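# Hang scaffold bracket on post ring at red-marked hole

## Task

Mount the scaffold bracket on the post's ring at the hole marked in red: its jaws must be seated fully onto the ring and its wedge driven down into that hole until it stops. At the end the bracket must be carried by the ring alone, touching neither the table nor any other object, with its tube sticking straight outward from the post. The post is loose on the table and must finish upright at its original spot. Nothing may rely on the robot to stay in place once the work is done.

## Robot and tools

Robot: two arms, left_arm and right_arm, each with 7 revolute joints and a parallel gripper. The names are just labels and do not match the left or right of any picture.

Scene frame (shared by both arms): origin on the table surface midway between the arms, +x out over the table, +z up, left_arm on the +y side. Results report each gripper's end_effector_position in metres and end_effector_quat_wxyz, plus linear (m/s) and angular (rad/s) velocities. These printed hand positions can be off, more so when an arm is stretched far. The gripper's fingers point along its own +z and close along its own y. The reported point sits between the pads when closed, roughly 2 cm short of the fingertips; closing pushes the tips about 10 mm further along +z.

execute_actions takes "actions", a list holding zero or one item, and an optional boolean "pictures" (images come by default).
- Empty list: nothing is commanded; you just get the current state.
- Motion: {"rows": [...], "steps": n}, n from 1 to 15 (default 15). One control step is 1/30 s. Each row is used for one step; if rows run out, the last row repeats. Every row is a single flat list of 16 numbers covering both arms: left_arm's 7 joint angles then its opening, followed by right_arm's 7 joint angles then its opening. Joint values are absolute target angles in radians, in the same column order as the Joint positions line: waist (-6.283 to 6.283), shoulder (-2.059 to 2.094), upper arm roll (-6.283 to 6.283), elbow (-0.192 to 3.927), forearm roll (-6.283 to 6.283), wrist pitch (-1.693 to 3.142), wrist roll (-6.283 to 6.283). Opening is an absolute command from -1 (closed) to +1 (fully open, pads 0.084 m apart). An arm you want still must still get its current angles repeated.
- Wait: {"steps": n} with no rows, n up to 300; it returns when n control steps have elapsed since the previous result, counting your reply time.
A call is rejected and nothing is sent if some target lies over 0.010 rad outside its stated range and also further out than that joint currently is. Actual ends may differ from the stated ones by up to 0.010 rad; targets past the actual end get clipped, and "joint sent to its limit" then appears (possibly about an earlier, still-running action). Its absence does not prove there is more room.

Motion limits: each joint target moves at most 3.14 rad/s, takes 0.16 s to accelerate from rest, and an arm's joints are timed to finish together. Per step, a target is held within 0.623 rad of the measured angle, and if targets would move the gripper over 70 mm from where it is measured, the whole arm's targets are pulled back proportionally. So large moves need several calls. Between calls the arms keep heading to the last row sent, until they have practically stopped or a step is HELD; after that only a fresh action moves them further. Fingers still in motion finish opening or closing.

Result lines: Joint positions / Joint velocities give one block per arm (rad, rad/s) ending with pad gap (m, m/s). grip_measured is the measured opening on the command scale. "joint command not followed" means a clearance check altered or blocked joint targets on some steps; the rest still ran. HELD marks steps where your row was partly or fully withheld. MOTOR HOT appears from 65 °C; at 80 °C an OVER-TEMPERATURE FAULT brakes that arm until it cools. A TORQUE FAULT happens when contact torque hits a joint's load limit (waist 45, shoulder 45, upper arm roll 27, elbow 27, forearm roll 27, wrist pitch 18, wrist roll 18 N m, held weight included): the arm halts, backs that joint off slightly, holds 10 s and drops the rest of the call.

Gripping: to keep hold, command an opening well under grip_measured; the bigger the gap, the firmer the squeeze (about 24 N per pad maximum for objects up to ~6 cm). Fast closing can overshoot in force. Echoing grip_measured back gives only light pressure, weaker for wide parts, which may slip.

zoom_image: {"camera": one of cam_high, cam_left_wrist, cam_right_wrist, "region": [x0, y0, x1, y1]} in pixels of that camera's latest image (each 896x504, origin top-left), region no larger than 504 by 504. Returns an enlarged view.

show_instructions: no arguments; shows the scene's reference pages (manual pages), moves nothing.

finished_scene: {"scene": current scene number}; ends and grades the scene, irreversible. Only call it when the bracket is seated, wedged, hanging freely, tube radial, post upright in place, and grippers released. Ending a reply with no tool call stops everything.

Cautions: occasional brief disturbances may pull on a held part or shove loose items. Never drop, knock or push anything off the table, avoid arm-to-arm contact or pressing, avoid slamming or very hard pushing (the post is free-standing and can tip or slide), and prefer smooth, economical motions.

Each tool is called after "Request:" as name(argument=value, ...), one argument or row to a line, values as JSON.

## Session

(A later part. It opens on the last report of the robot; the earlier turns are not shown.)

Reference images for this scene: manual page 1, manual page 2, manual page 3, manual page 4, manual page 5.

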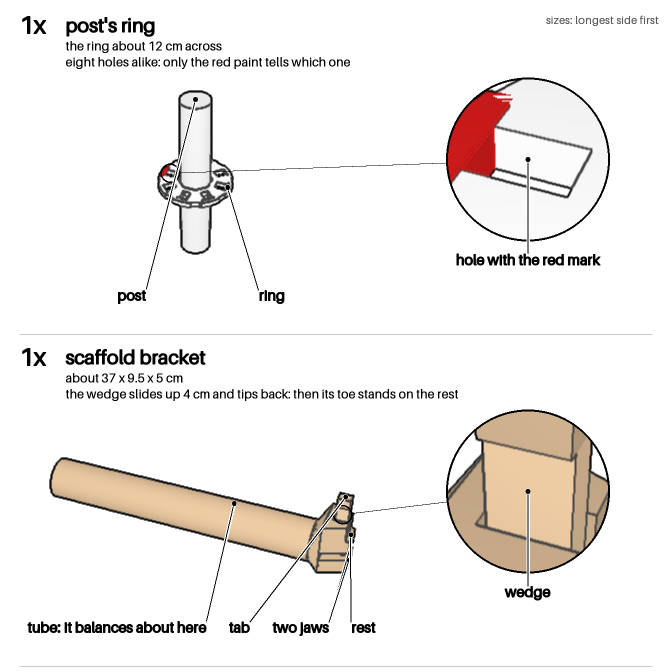

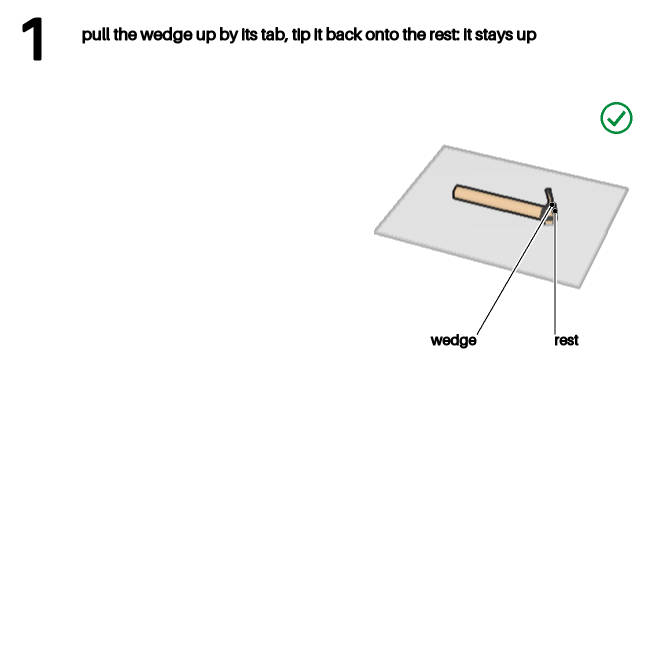

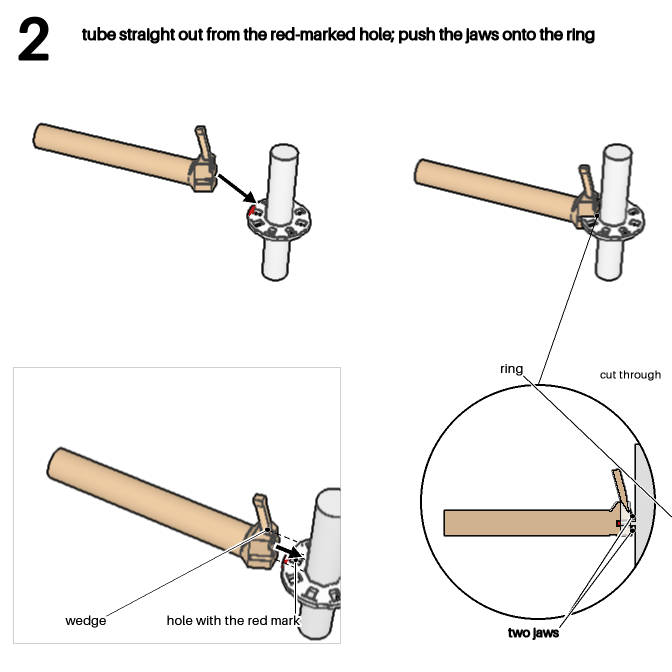

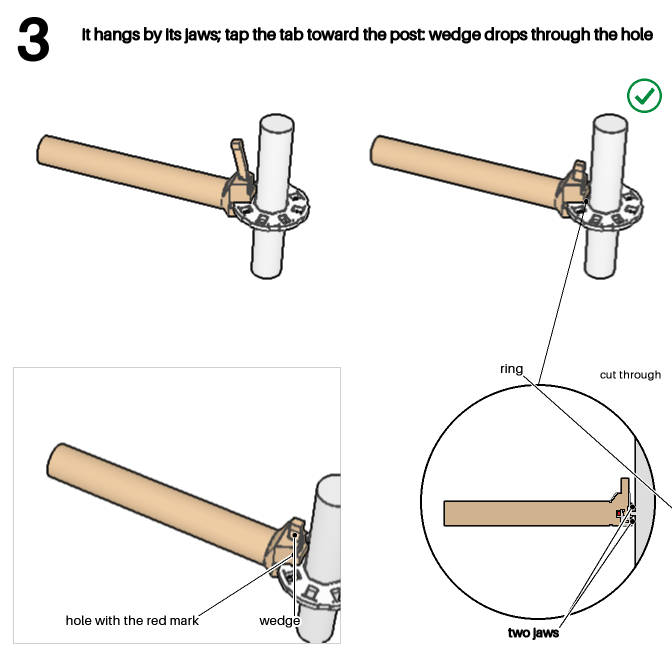

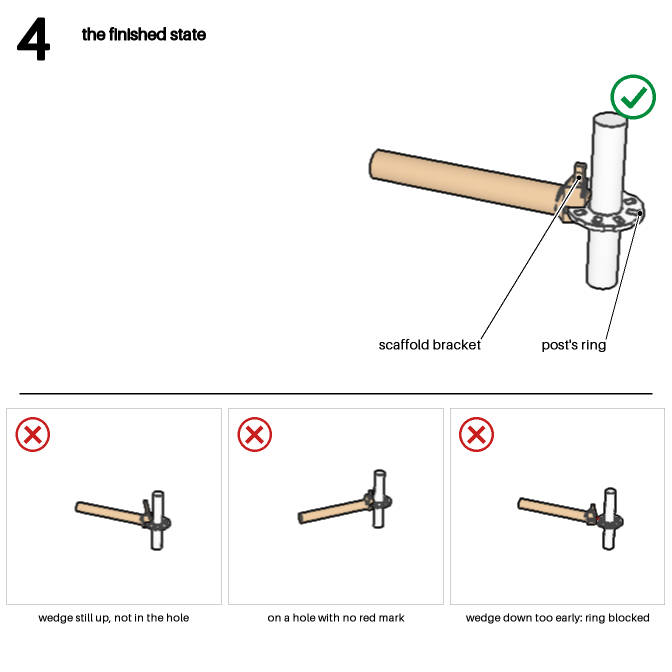

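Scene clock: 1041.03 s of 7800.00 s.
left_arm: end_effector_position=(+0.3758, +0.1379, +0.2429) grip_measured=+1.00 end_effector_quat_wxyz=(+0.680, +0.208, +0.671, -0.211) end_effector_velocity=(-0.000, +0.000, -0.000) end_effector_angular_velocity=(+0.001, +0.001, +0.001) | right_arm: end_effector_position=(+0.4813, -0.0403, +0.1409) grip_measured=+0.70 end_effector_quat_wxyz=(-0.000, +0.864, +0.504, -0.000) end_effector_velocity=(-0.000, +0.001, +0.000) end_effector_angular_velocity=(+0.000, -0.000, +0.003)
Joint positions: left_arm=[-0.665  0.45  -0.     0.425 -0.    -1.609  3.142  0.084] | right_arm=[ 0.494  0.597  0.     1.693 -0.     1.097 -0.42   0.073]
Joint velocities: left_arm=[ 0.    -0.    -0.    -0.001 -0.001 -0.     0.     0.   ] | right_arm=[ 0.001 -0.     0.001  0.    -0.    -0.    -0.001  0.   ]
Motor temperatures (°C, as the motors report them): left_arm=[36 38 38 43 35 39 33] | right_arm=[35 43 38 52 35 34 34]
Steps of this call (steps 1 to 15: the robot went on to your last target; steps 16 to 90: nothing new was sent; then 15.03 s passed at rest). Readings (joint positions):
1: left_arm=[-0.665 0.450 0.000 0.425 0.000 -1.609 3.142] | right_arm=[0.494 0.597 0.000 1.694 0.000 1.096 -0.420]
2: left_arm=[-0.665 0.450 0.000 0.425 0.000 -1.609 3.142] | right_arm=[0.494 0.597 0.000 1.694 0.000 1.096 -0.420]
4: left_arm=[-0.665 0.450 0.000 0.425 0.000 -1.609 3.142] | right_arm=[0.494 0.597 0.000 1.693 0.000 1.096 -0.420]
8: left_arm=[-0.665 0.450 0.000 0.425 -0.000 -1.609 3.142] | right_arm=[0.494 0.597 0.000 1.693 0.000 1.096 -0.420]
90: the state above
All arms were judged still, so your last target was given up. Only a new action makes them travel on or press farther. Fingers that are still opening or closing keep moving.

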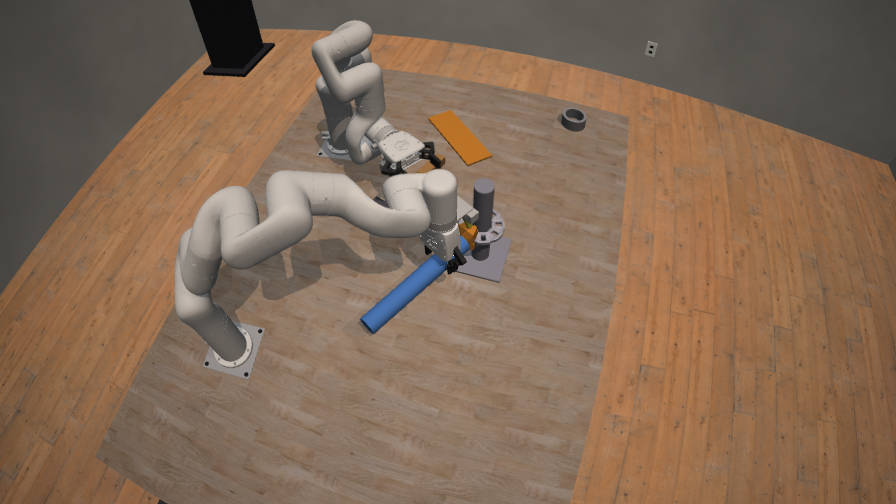

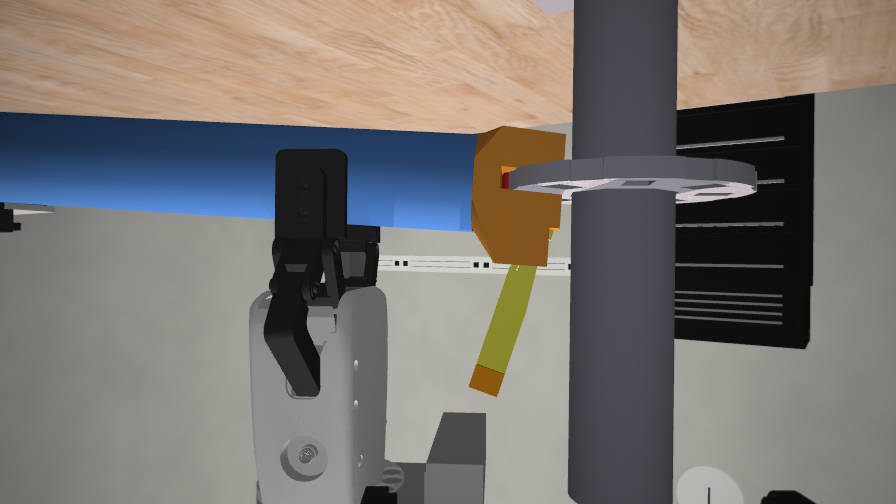

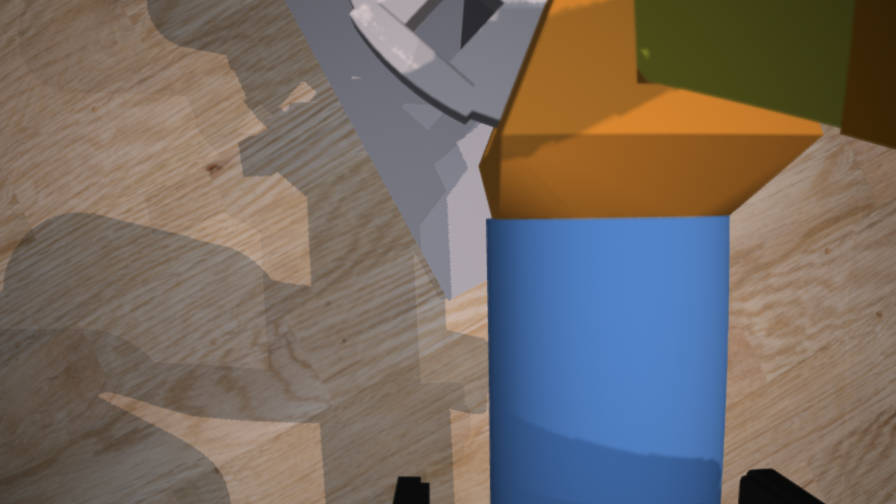

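Request:
execute_actions(
  actions=[
    {"rows": [[-0.665,0.45,0,0.4248,0,-1.609,3.1416,1,0.4943,0.5956,0,1.6965,0,1.1009,-0.4198,0.7],[-0.665,0.45,0,0.4248,0,-1.609,3.1416,1,0.4943,0.5927,0,1.7038,0,1.1111,-0.4198,0.7],[-0.665,0.45,0,0.4248,0,-1.609,3.1416,1,0.4943,0.5884,0,1.7142,0,1.1258,-0.4198,0.7],[-0.665,0.45,0,0.4248,0,-1.609,3.1416,1,0.4943,0.5833,0,1.7266,0,1.1433,-0.4198,0.7],[-0.665,0.45,0,0.4248,0,-1.609,3.1416,1,0.4943,0.5782,0,1.7391,0,1.1609,-0.4198,0.7],[-0.665,0.45,0,0.4248,0,-1.609,3.1416,1,0.4943,0.5731,0,1.7515,0,1.1784,-0.4198,0.7],[-0.665,0.45,0,0.4248,0,-1.609,3.1416,1,0.4943,0.568,0,1.764,0,1.196,-0.4198,0.7],[-0.665,0.45,0,0.4248,0,-1.609,3.1416,1,0.4943,0.5629,0,1.7764,0,1.2135,-0.4198,0.7],[-0.665,0.45,0,0.4248,0,-1.609,3.1416,1,0.4943,0.5587,0,1.7868,0,1.2282,-0.4198,0.7],[-0.665,0.45,0,0.4248,0,-1.609,3.1416,1,0.4943,0.5557,0,1.7941,0,1.2384,-0.4198,0.7],[-0.665,0.45,0,0.4248,0,-1.609,3.1416,1,0.4943,0.5544,0,1.7972,0,1.2428,-0.4198,0.7]], "steps": 15},
  ],
  pictures=false,
)

Request:
execute_actions(
  actions=[
    {"rows": [[-0.665,0.45,0,0.4248,0,-1.609,3.1416,1,0.4948,0.5526,0,1.7949,0,1.2371,-0.4193,0.4],[-0.665,0.45,0,0.4248,0,-1.609,3.1416,1,0.4962,0.5483,0,1.7893,0,1.2227,-0.4179,0.1],[-0.665,0.45,0,0.4248,0,-1.609,3.1416,1,0.4981,0.5421,0,1.7814,0,1.2026,-0.416,-0.2],[-0.665,0.45,0,0.4248,0,-1.609,3.1416,1,0.5006,0.5342,0,1.7713,0,1.1768,-0.4135,-0.5],[-0.665,0.45,0,0.4248,0,-1.609,3.1416,1,0.503,0.5263,0,1.7611,0,1.151,-0.4111,-0.8],[-0.665,0.45,0,0.4248,0,-1.609,3.1416,1,0.5055,0.5184,0,1.751,0,1.1252,-0.4086,-1],[-0.665,0.45,0,0.4248,0,-1.609,3.1416,1,0.508,0.5106,0,1.7408,0,1.0994,-0.4062,-1],[-0.665,0.45,0,0.4248,0,-1.609,3.1416,1,0.5104,0.5027,0,1.7306,0,1.0735,-0.4037,-1],[-0.665,0.45,0,0.4248,0,-1.609,3.1416,1,0.5129,0.4948,0,1.7205,0,1.0477,-0.4012,-1],[-0.665,0.45,0,0.4248,0,-1.609,3.1416,1,0.5153,0.4869,0,1.7103,0,1.0219,-0.3988,-1],[-0.665,0.45,0,0.4248,0,-1.609,3.1416,1,0.5178,0.479,0,1.7002,0,0.9961,-0.3963,-1],[-0.665,0.45,0,0.4248,0,-1.609,3.1416,1,0.5197,0.4728,0,1.6923,0,0.976,-0.3944,-1],[-0.665,0.45,0,0.4248,0,-1.609,3.1416,1,0.5211,0.4685,0,1.6867,0,0.9616,-0.393,-1],[-0.665,0.45,0,0.4248,0,-1.609,3.1416,1,0.5216,0.4667,0,1.6844,0,0.9559,-0.3925,-1]], "steps": 15},
  ],
  pictures=false,
)

Request:
execute_actions(
  actions=[
    {"steps": 20},
  ],
)

Scene clock: 1114.57 s of 7800.00 s.
left_arm: end_effector_position=(+0.3758, +0.1379, +0.2429) grip_measured=+1.00 end_effector_quat_wxyz=(+0.680, +0.208, +0.671, -0.211) end_effector_velocity=(-0.000, +0.000, -0.000) end_effector_angular_velocity=(+0.001, +0.001, +0.000) | right_arm: end_effector_position=(+0.4822, -0.0397, +0.1992) grip_measured=+0.70 end_effector_quat_wxyz=(-0.000, +0.864, +0.504, +0.003) end_effector_velocity=(-0.010, -0.007, +0.016) end_effector_angular_velocity=(-0.030, +0.042, -0.001)
Joint positions: left_arm=[-0.665  0.45   0.     0.425  0.    -1.609  3.142  0.084] | right_arm=[ 0.494  0.554 -0.     1.793  0.     1.234 -0.42   0.073]
Joint velocities: left_arm=[-0.001 -0.     0.001 -0.002 -0.     0.    -0.    -0.   ] | right_arm=[-0.    -0.009  0.001  0.045  0.     0.105  0.001 -0.   ]
Motor temperatures (°C, as the motors report them): left_arm=[36 38 38 43 35 38 33] | right_arm=[35 42 38 50 35 33 34]
Steps of this call (steps 1 to 90: nothing new was sent; then 70.03 s passed at rest; steps 91 to 105: all 15 steps of this action). Readings (joint positions):
91: left_arm=[-0.665 0.450 0.000 0.425 0.000 -1.609 3.142] | right_arm=[0.494 0.597 -0.000 1.693 0.000 1.097 -0.420]
92: left_arm=[-0.665 0.450 -0.000 0.425 0.000 -1.609 3.142] | right_arm=[0.494 0.597 0.000 1.694 -0.000 1.098 -0.420]
94: left_arm=[-0.665 0.450 -0.000 0.425 -0.000 -1.609 3.142] | right_arm=[0.494 0.595 0.000 1.700 -0.000 1.108 -0.420]
98: left_arm=[-0.665 0.450 -0.000 0.425 0.000 -1.609 3.142] | right_arm=[0.494 0.580 0.000 1.735 -0.000 1.156 -0.420]
105: the state above

Scene clock: 1115.07 s of 7800.00 s.
left_arm: end_effector_position=(+0.3758, +0.1379, +0.2429) grip_measured=+1.00 end_effector_quat_wxyz=(+0.680, +0.208, +0.671, -0.211) end_effector_velocity=(-0.000, -0.001, +0.000) end_effector_angular_velocity=(-0.001, -0.001, -0.001) | right_arm: end_effector_position=(+0.5004, -0.0066, +0.2303) grip_measured=-1.00 end_effector_quat_wxyz=(-0.015, +0.858, +0.501, +0.110) end_effector_velocity=(+0.032, +0.070, +0.080) end_effector_angular_velocity=(+0.300, -0.366, +0.006)
Joint positions: left_arm=[-0.665  0.45  -0.     0.425  0.    -1.609  3.142  0.084] | right_arm=[ 0.518  0.479  0.     1.702  0.     0.999 -0.397  0.   ]
Joint velocities: left_arm=[-0.     0.    -0.001  0.002 -0.     0.    -0.    -0.   ] | right_arm=[ 0.052 -0.163  0.003 -0.195  0.    -0.506  0.049  0.   ]
Motor temperatures (°C, as the motors report them): left_arm=[36 38 38 43 35 38 33] | right_arm=[35 42 38 50 35 33 34]
Steps of this call (steps 1 to 15: all 15 steps of this action). Readings (joint positions):
1: left_arm=[-0.665 0.450 -0.000 0.425 -0.000 -1.609 3.142] | right_arm=[0.494 0.554 -0.000 1.794 0.000 1.236 -0.420]
2: left_arm=[-0.665 0.450 -0.000 0.425 -0.000 -1.609 3.142] | right_arm=[0.494 0.554 -0.000 1.794 -0.000 1.237 -0.420]
4: left_arm=[-0.665 0.450 0.000 0.425 -0.000 -1.609 3.142] | right_arm=[0.495 0.552 -0.000 1.789 -0.000 1.227 -0.418]
8: left_arm=[-0.665 0.450 -0.000 0.425 0.000 -1.609 3.142] | right_arm=[0.502 0.531 -0.000 1.764 -0.000 1.161 -0.412]
15: the state above

Scene clock: 1115.73 s of 7800.00 s.
left_arm: end_effector_position=(+0.3758, +0.1379, +0.2429) grip_measured=+1.00 end_effector_quat_wxyz=(+0.680, +0.208, +0.671, -0.211) end_effector_velocity=(-0.000, +0.000, -0.000) end_effector_angular_velocity=(+0.001, +0.000, +0.001) | right_arm: end_effector_position=(+0.5034, -0.0014, +0.2360) grip_measured=-1.00 end_effector_quat_wxyz=(-0.018, +0.856, +0.500, +0.129) end_effector_velocity=(+0.000, -0.000, +0.001) end_effector_angular_velocity=(+0.001, -0.002, +0.000)
Joint positions: left_arm=[-0.665  0.45  -0.     0.425  0.    -1.609  3.142  0.084] | right_arm=[ 0.522  0.467 -0.     1.684 -0.     0.956 -0.393  0.   ]
Joint velocities: left_arm=[-0.001 -0.     0.001 -0.001 -0.     0.     0.    -0.   ] | right_arm=[-0.001 -0.001  0.     0.001  0.    -0.    -0.001  0.   ]
Motor temperatures (°C, as the motors report them): left_arm=[36 38 38 43 35 38 33] | right_arm=[35 42 38 50 35 33 34]
Steps of this call (steps 1 to 20: the robot went on to your last target). Readings (joint positions):
1: left_arm=[-0.665 0.450 0.000 0.425 0.000 -1.609 3.142] | right_arm=[0.519 0.475 0.001 1.696 0.000 0.985 -0.395]
2: left_arm=[-0.665 0.450 0.000 0.425 -0.000 -1.609 3.142] | right_arm=[0.520 0.472 0.001 1.693 0.000 0.976 -0.394]
4: left_arm=[-0.665 0.450 -0.000 0.425 0.000 -1.609 3.142] | right_arm=[0.521 0.469 0.000 1.688 0.000 0.965 -0.393]
8: left_arm=[-0.665 0.450 0.000 0.425 -0.000 -1.609 3.142] | right_arm=[0.521 0.468 -0.000 1.685 -0.000 0.958 -0.393]
20: the state above

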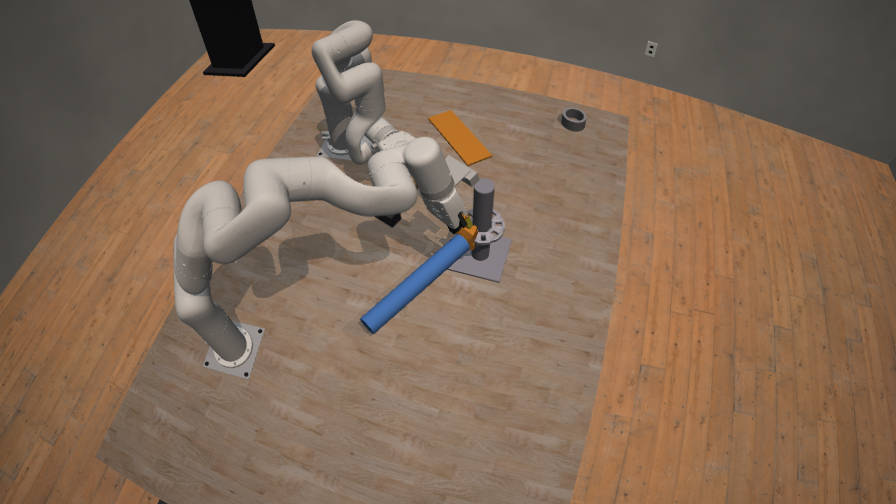

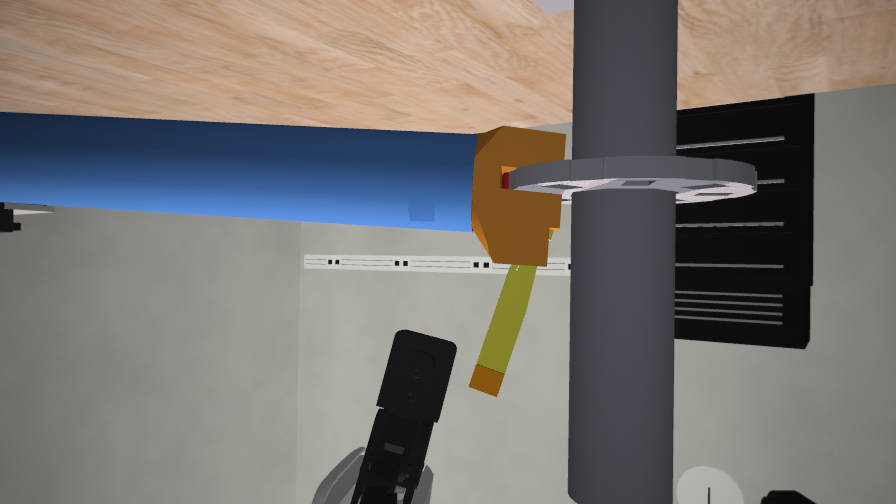

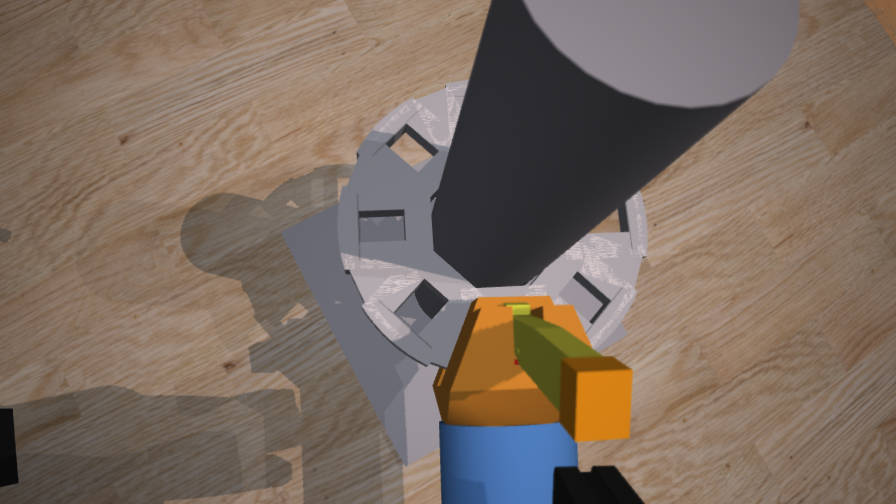

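Request:
execute_actions(
  actions=[
    {"rows": [[-0.665,0.45,0,0.4248,0,-1.609,3.1416,1,0.5222,0.471,0,1.691,0,0.9582,-0.3919,-1],[-0.665,0.45,0,0.4248,0,-1.609,3.1416,1,0.5231,0.4769,0,1.7001,0,0.9614,-0.391,-1],[-0.665,0.45,0,0.4248,0,-1.609,3.1416,1,0.5241,0.4829,0,1.7093,0,0.9646,-0.3901,-1],[-0.665,0.45,0,0.4248,0,-1.609,3.1416,1,0.525,0.4888,0,1.7185,0,0.9678,-0.3892,-1],[-0.665,0.45,0,0.4248,0,-1.609,3.1416,1,0.5259,0.4948,0,1.7276,0,0.971,-0.3883,-1],[-0.665,0.45,0,0.4248,0,-1.609,3.1416,1,0.5268,0.5007,0,1.7368,0,0.9743,-0.3874,-1],[-0.665,0.45,0,0.4248,0,-1.609,3.1416,1,0.5277,0.5067,0,1.746,0,0.9775,-0.3865,-1],[-0.665,0.45,0,0.4248,0,-1.609,3.1416,1,0.5286,0.5127,0,1.7551,0,0.9807,-0.3856,-1],[-0.665,0.45,0,0.4248,0,-1.609,3.1416,1,0.5295,0.5186,0,1.7643,0,0.9839,-0.3847,-1],[-0.665,0.45,0,0.4248,0,-1.609,3.1416,1,0.5304,0.5246,0,1.7735,0,0.9871,-0.3838,-1],[-0.665,0.45,0,0.4248,0,-1.609,3.1416,1,0.5313,0.5305,0,1.7827,0,0.9903,-0.3829,-1],[-0.665,0.45,0,0.4248,0,-1.609,3.1416,1,0.5322,0.5365,0,1.7918,0,0.9935,-0.382,-1],[-0.665,0.45,0,0.4248,0,-1.609,3.1416,1,0.5331,0.5424,0,1.801,0,0.9968,-0.3811,-1],[-0.665,0.45,0,0.4248,0,-1.609,3.1416,1,0.534,0.5484,0,1.8102,0,1.0,-0.3802,-1],[-0.665,0.45,0,0.4248,0,-1.609,3.1416,1,0.5345,0.5518,0,1.8154,0,1.0018,-0.3797,-1]], "steps": 15},
  ],
  pictures=false,
)

Request:
execute_actions(
  actions=[
    {"steps": 20},
  ],
)

Scene clock: 1141.03 s of 7800.00 s.
left_arm: end_effector_position=(+0.3758, +0.1379, +0.2429) grip_measured=+1.00 end_effector_quat_wxyz=(+0.680, +0.208, +0.671, -0.211) end_effector_velocity=(+0.001, +0.000, +0.000) end_effector_angular_velocity=(+0.000, -0.001, +0.002) | right_arm: end_effector_position=(+0.5125, +0.0145, +0.2361) grip_measured=-1.00 end_effector_quat_wxyz=(-0.019, +0.856, +0.500, +0.129) end_effector_velocity=(+0.022, +0.041, -0.001) end_effector_angular_velocity=(+0.007, +0.003, +0.001)
Joint positions: left_arm=[-0.665  0.45  -0.     0.425  0.    -1.609  3.142  0.084] | right_arm=[ 0.532  0.534 -0.     1.788 -0.     0.992 -0.382  0.   ]
Joint velocities: left_arm=[ 0.     0.     0.001  0.    -0.     0.     0.     0.   ] | right_arm=[ 0.026  0.173 -0.     0.267  0.001  0.092  0.026  0.   ]
Motor temperatures (°C, as the motors report them): left_arm=[36 38 38 43 35 38 33] | right_arm=[35 42 38 50 35 33 34]
Steps of this call (steps 1 to 15: the robot went on to your last target; steps 16 to 90: nothing new was sent; then 21.80 s passed at rest; steps 91 to 105: all 15 steps of this action). Readings (joint positions):
91: left_arm=[-0.665 0.450 0.000 0.425 0.000 -1.609 3.142] | right_arm=[0.522 0.467 -0.000 1.685 -0.000 0.956 -0.392]
92: left_arm=[-0.665 0.450 0.000 0.425 0.000 -1.609 3.142] | right_arm=[0.522 0.468 -0.000 1.686 -0.000 0.957 -0.392]
94: left_arm=[-0.665 0.450 0.000 0.425 -0.000 -1.609 3.142] | right_arm=[0.522 0.473 -0.000 1.695 -0.000 0.960 -0.391]
98: left_arm=[-0.665 0.450 -0.000 0.425 0.000 -1.609 3.142] | right_arm=[0.526 0.493 0.000 1.725 0.000 0.970 -0.389]
105: the state above

Scene clock: 1141.70 s of 7800.00 s.
left_arm: end_effector_position=(+0.3758, +0.1379, +0.2429) grip_measured=+1.00 end_effector_quat_wxyz=(+0.680, +0.208, +0.671, -0.211) end_effector_velocity=(+0.000, -0.000, +0.000) end_effector_angular_velocity=(-0.001, -0.001, +0.000) | right_arm: end_effector_position=(+0.5147, +0.0187, +0.2361) grip_measured=-1.00 end_effector_quat_wxyz=(-0.019, +0.856, +0.500, +0.129) end_effector_velocity=(+0.000, +0.000, +0.001) end_effector_angular_velocity=(+0.001, -0.001, -0.001)
Joint positions: left_arm=[-0.665  0.45  -0.     0.425 -0.    -1.609  3.142  0.084] | right_arm=[ 0.534  0.552 -0.     1.815  0.     1.002 -0.38   0.   ]
Joint velocities: left_arm=[ 0.    -0.     0.001  0.001  0.    -0.     0.     0.   ] | right_arm=[ 0.    -0.001 -0.     0.    -0.     0.     0.001  0.   ]
Motor temperatures (°C, as the motors report them): left_arm=[36 38 38 43 35 38 33] | right_arm=[35 42 38 50 35 33 34]
Steps of this call (steps 1 to 20: the robot went on to your last target). Readings (joint positions):
1: left_arm=[-0.665 0.450 -0.000 0.425 -0.000 -1.609 3.142] | right_arm=[0.533 0.540 -0.000 1.796 -0.000 0.995 -0.382]
2: left_arm=[-0.665 0.450 -0.000 0.425 0.000 -1.609 3.142] | right_arm=[0.533 0.544 0.000 1.803 -0.000 0.997 -0.381]
4: left_arm=[-0.665 0.450 0.000 0.425 0.000 -1.609 3.142] | right_arm=[0.534 0.548 0.000 1.809 0.000 1.000 -0.380]
8: left_arm=[-0.665 0.450 -0.000 0.425 0.000 -1.609 3.142] | right_arm=[0.534 0.551 0.000 1.814 0.000 1.001 -0.380]
20: the state above

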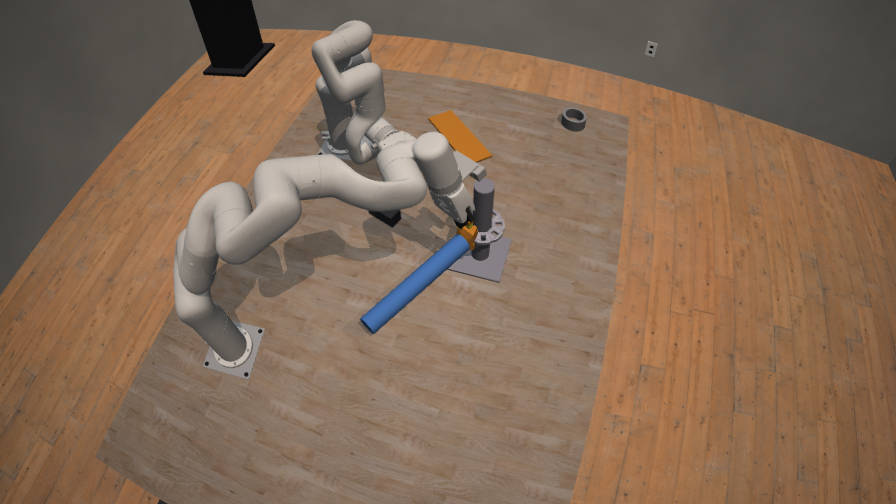

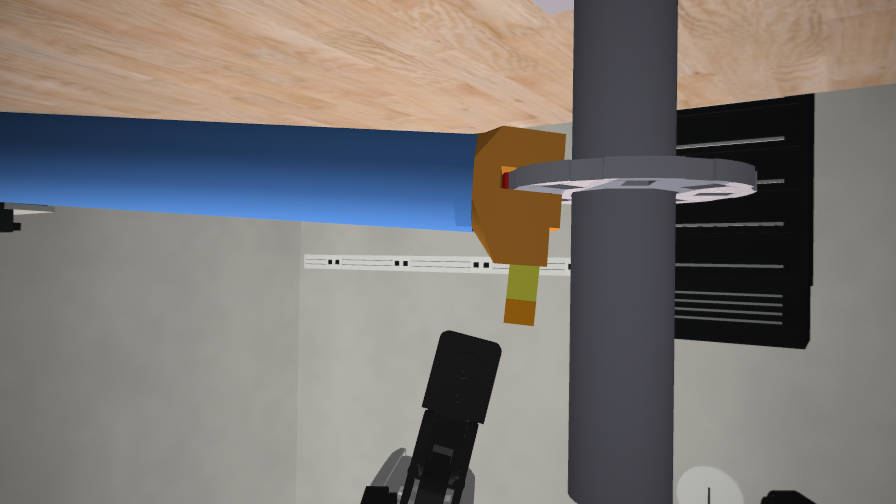

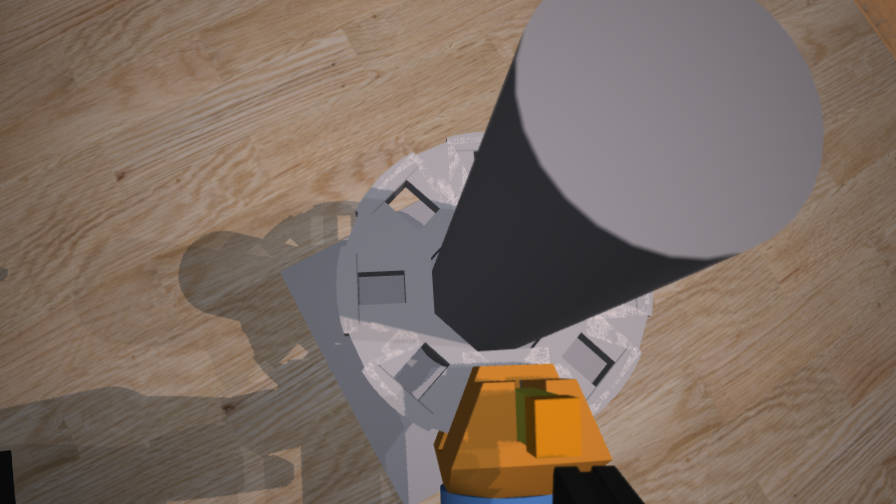

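Request:
execute_actions(
  actions=[
    {"rows": [[-0.665,0.45,0,0.4248,0,-1.609,3.1416,1,0.535,0.5555,0,1.8213,0,1.004,-0.3792,-1],[-0.665,0.45,0,0.4248,0,-1.609,3.1416,1,0.5359,0.5628,0,1.833,0,1.0083,-0.3783,-1],[-0.665,0.45,0,0.4248,0,-1.609,3.1416,1,0.5371,0.5724,0,1.8482,0,1.014,-0.377,-1],[-0.665,0.45,0,0.4248,0,-1.609,3.1416,1,0.5385,0.5834,0,1.8657,0,1.0205,-0.3756,-1],[-0.665,0.45,0,0.4248,0,-1.609,3.1416,1,0.5399,0.5945,0,1.8833,0,1.027,-0.3742,-1],[-0.665,0.45,0,0.4248,0,-1.609,3.1416,1,0.5413,0.6048,0,1.8996,0,1.033,-0.3729,-1],[-0.665,0.45,0,0.4248,0,-1.609,3.1416,1,0.5425,0.6144,0,1.9149,0,1.0387,-0.3716,-1],[-0.665,0.45,0,0.4248,0,-1.609,3.1416,1,0.5434,0.6217,0,1.9266,0,1.043,-0.3707,-1],[-0.665,0.45,0,0.4248,0,-1.609,3.1416,1,0.5439,0.6254,0,1.9324,0,1.0452,-0.3702,-1],[-0.665,0.45,0,0.4248,0,-1.609,3.1416,1,0.5439,0.6254,0,1.9324,0,1.0452,-0.3702,-1],[-0.665,0.45,0,0.4248,0,-1.609,3.1416,1,0.5439,0.6254,0,1.9324,0,1.0452,-0.3702,-1],[-0.665,0.45,0,0.4248,0,-1.609,3.1416,1,0.5439,0.6258,0,1.9287,0,1.0412,-0.3702,-1],[-0.665,0.45,0,0.4248,0,-1.609,3.1416,1,0.5439,0.6262,0,1.9251,0,1.0371,-0.3702,-1],[-0.665,0.45,0,0.4248,0,-1.609,3.1416,1,0.5439,0.6265,0,1.9214,0,1.0331,-0.3702,-1],[-0.665,0.45,0,0.4248,0,-1.609,3.1416,1,0.5439,0.6269,0,1.9177,0,1.029,-0.3702,-1]], "steps": 15},
  ],
  pictures=false,
)

Request:
execute_actions(
  actions=[
    {"steps": 15},
  ],
)

Scene clock: 1179.20 s of 7800.00 s.
left_arm: end_effector_position=(+0.3758, +0.1379, +0.2429) grip_measured=+1.00 end_effector_quat_wxyz=(+0.680, +0.208, +0.671, -0.211) end_effector_velocity=(+0.000, +0.000, -0.000) end_effector_angular_velocity=(+0.000, +0.000, +0.000) | right_arm: end_effector_position=(+0.5233, +0.0340, +0.2341) grip_measured=-1.00 end_effector_quat_wxyz=(-0.021, +0.856, +0.500, +0.129) end_effector_velocity=(+0.008, +0.002, -0.023) end_effector_angular_velocity=(+0.007, -0.012, -0.007)
Joint positions: left_arm=[-0.665  0.45  -0.     0.425 -0.    -1.609  3.142  0.084] | right_arm=[ 0.544  0.623  0.     1.923  0.     1.038 -0.371  0.   ]
Joint velocities: left_arm=[ 0.  0.  0. -0.  0.  0.  0. -0.] | right_arm=[-0.001  0.025 -0.005 -0.03  -0.    -0.069  0.003  0.   ]
Motor temperatures (°C, as the motors report them): left_arm=[36 38 38 43 35 38 33] | right_arm=[35 42 38 50 35 33 34]
Steps of this call (steps 1 to 15: the robot went on to your last target; steps 16 to 90: nothing new was sent; then 34.00 s passed at rest; steps 91 to 105: all 15 steps of this action). Readings (joint positions):
91: left_arm=[-0.665 0.450 -0.000 0.425 -0.000 -1.609 3.142] | right_arm=[0.535 0.552 -0.000 1.816 0.000 1.002 -0.380]
92: left_arm=[-0.665 0.450 0.000 0.425 0.000 -1.609 3.142] | right_arm=[0.535 0.553 -0.000 1.817 -0.000 1.002 -0.380]
94: left_arm=[-0.665 0.450 -0.000 0.425 -0.000 -1.609 3.142] | right_arm=[0.535 0.559 -0.000 1.828 -0.000 1.007 -0.379]
98: left_arm=[-0.665 0.450 -0.000 0.425 -0.000 -1.609 3.142] | right_arm=[0.539 0.591 -0.000 1.877 -0.000 1.025 -0.375]
105: the state above

Scene clock: 1179.70 s of 7800.00 s.
left_arm: end_effector_position=(+0.3758, +0.1379, +0.2429) grip_measured=+1.00 end_effector_quat_wxyz=(+0.680, +0.208, +0.671, -0.211) end_effector_velocity=(-0.001, -0.001, -0.000) end_effector_angular_velocity=(+0.001, +0.001, -0.002) | right_arm: end_effector_position=(+0.5237, +0.0343, +0.2302) grip_measured=-1.00 end_effector_quat_wxyz=(-0.021, +0.856, +0.500, +0.129) end_effector_velocity=(-0.000, +0.000, -0.001) end_effector_angular_velocity=(-0.001, +0.001, +0.001)
Joint positions: left_arm=[-0.665  0.45  -0.     0.425 -0.    -1.609  3.142  0.084] | right_arm=[ 0.544  0.627 -0.     1.918 -0.     1.029 -0.37   0.   ]
Joint velocities: left_arm=[-0.002 -0.    -0.001 -0.002  0.    -0.     0.     0.   ] | right_arm=[ 0.001  0.001 -0.    -0.001 -0.    -0.    -0.     0.   ]
Motor temperatures (°C, as the motors report them): left_arm=[36 38 38 43 35 38 33] | right_arm=[35 42 38 50 35 33 34]
Steps of this call (steps 1 to 15: the robot went on to your last target). Readings (joint positions):
1: left_arm=[-0.665 0.450 -0.000 0.425 -0.000 -1.609 3.142] | right_arm=[0.544 0.624 -0.000 1.922 0.000 1.035 -0.370]
2: left_arm=[-0.665 0.450 0.000 0.425 -0.000 -1.609 3.142] | right_arm=[0.544 0.625 -0.000 1.920 -0.000 1.033 -0.370]
4: left_arm=[-0.665 0.450 0.000 0.425 -0.000 -1.609 3.142] | right_arm=[0.544 0.626 -0.000 1.918 -0.000 1.031 -0.370]
8: left_arm=[-0.665 0.450 -0.000 0.425 0.000 -1.609 3.142] | right_arm=[0.544 0.627 -0.000 1.918 -0.000 1.029 -0.370]
15: the state above
All arms were judged still, so your last target was given up. Only a new action makes them travel on or press farther. Fingers that are still opening or closing keep moving.

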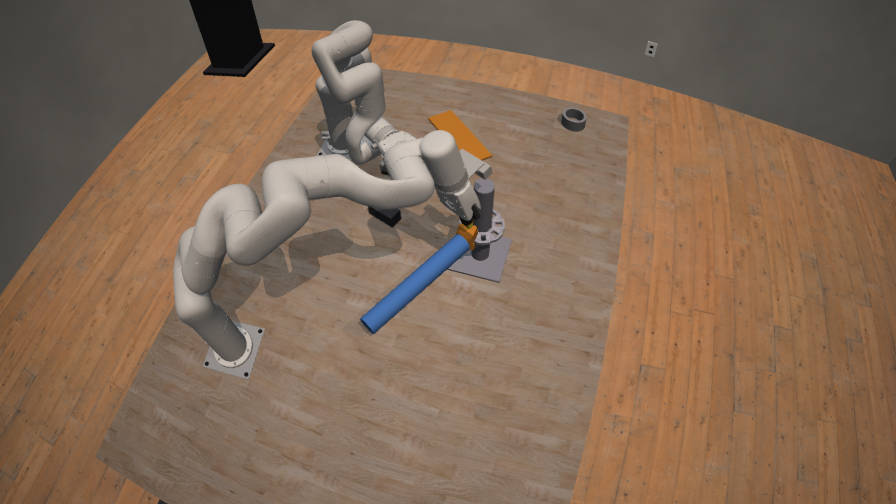

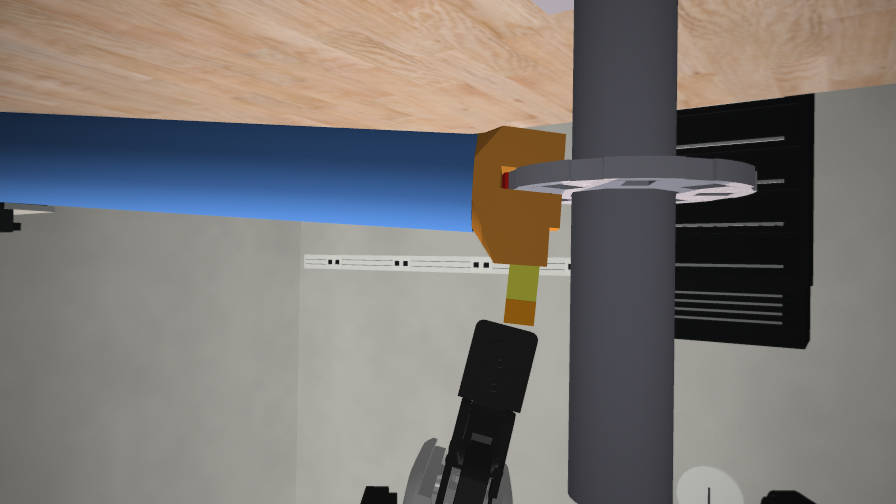

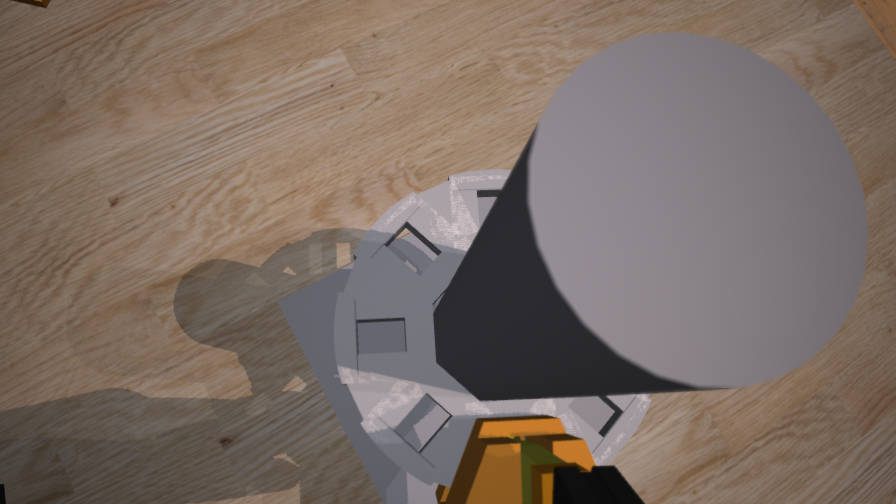

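Request:
execute_actions(
  actions=[
    {"rows": [[-0.665,0.45,0,0.4248,0,-1.609,3.1416,1,0.5439,0.627,0,1.9165,0,1.0277,-0.3702,-1],[-0.665,0.45,0,0.4248,0,-1.609,3.1416,1,0.5439,0.6272,0,1.9153,0,1.0263,-0.3702,-1],[-0.665,0.45,0,0.4248,0,-1.609,3.1416,1,0.5439,0.6273,0,1.914,0,1.025,-0.3702,-1],[-0.665,0.45,0,0.4248,0,-1.609,3.1416,1,0.5439,0.6274,0,1.9128,0,1.0236,-0.3702,-1],[-0.665,0.45,0,0.4248,0,-1.609,3.1416,1,0.5439,0.6275,0,1.9116,0,1.0223,-0.3702,-1],[-0.665,0.45,0,0.4248,0,-1.609,3.1416,1,0.5439,0.6277,0,1.9104,0,1.0209,-0.3702,-1],[-0.665,0.45,0,0.4248,0,-1.609,3.1416,1,0.5439,0.6278,0,1.9091,0,1.0196,-0.3702,-1]], "steps": 15},
  ],
)

Request:
zoom_image(
  camera="cam_left_wrist",
  region=[420, 110, 620, 370],
)

Scene clock: 1191.57 s of 7800.00 s.
left_arm: end_effector_position=(+0.3758, +0.1379, +0.2429) grip_measured=+1.00 end_effector_quat_wxyz=(+0.680, +0.208, +0.671, -0.211) end_effector_velocity=(-0.000, -0.000, +0.000) end_effector_angular_velocity=(+0.001, -0.000, -0.000) | right_arm: end_effector_position=(+0.5238, +0.0346, +0.2280) grip_measured=-1.00 end_effector_quat_wxyz=(-0.021, +0.856, +0.500, +0.130) end_effector_velocity=(+0.001, -0.001, -0.001) end_effector_angular_velocity=(-0.002, -0.000, -0.002)
Joint positions: left_arm=[-0.665  0.45   0.     0.425  0.    -1.609  3.142  0.084] | right_arm=[ 0.544  0.627  0.     1.91   0.     1.02  -0.37   0.   ]
Joint velocities: left_arm=[ 0.     0.    -0.     0.     0.     0.     0.001 -0.   ] | right_arm=[-0.001  0.     0.    -0.003 -0.002 -0.002  0.002  0.   ]
Motor temperatures (°C, as the motors report them): left_arm=[36 38 38 43 35 38 33] | right_arm=[35 42 38 50 35 33 34]
Steps of this call (steps 1 to 90: nothing new was sent; then 8.37 s passed at rest; steps 91 to 105: all 15 steps of this action). Readings (joint positions):
91: left_arm=[-0.665 0.450 0.000 0.425 -0.000 -1.609 3.142] | right_arm=[0.544 0.627 -0.000 1.918 -0.000 1.029 -0.370]
92: left_arm=[-0.665 0.450 -0.000 0.425 0.000 -1.609 3.142] | right_arm=[0.544 0.627 0.000 1.917 0.000 1.029 -0.370]
94: left_arm=[-0.665 0.450 0.000 0.425 0.000 -1.609 3.142] | right_arm=[0.544 0.627 -0.000 1.916 0.000 1.027 -0.370]
98: left_arm=[-0.665 0.450 -0.000 0.425 -0.000 -1.609 3.142] | right_arm=[0.544 0.627 0.000 1.912 0.000 1.022 -0.370]
105: the state above

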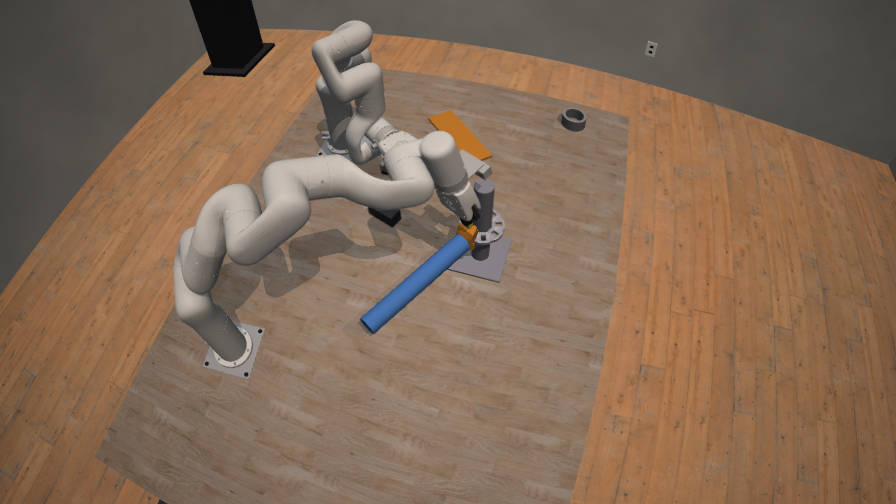

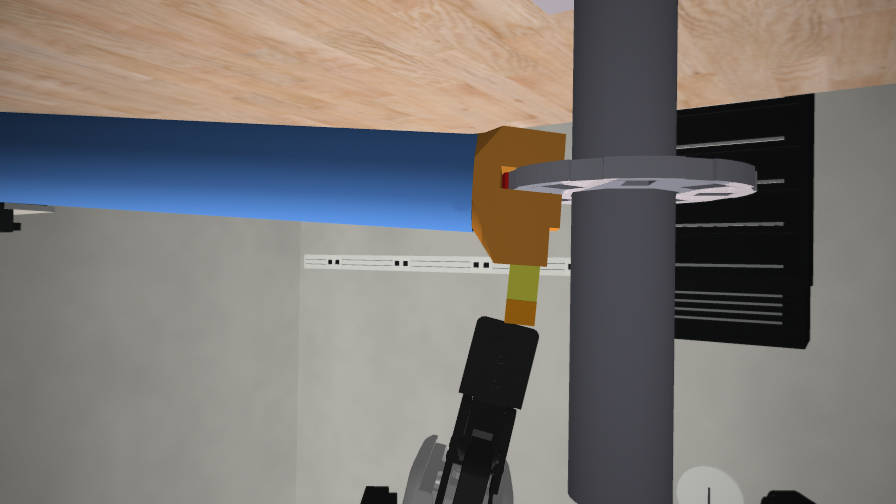

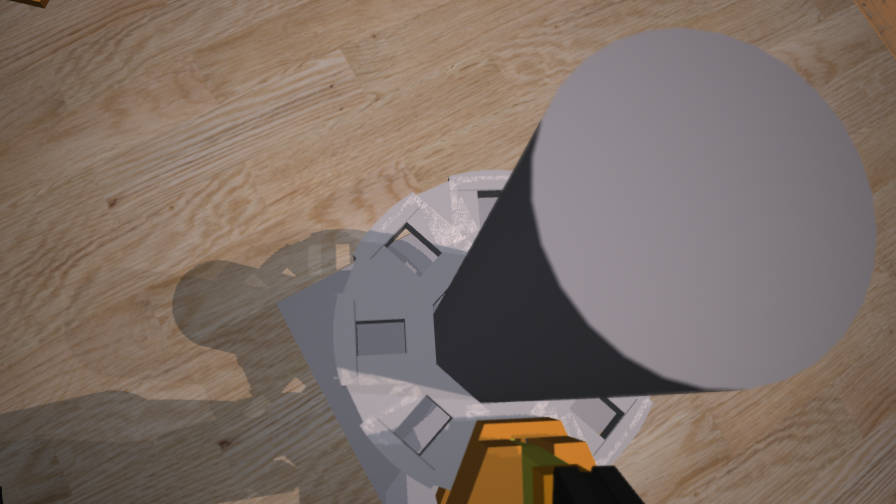

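Region (420, 110, 620, 370) of cam_left_wrist's 896x504 image, scaled by 1.938, with more detail than that image has; it fills the left 388 columns of this view, and the rest is white.

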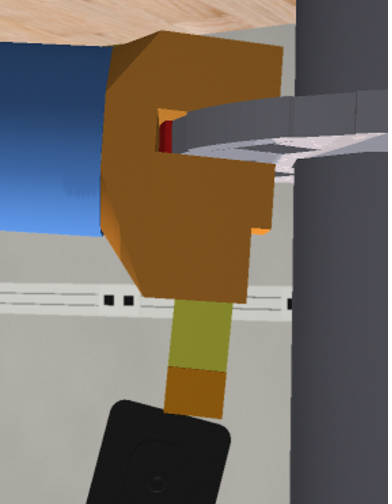

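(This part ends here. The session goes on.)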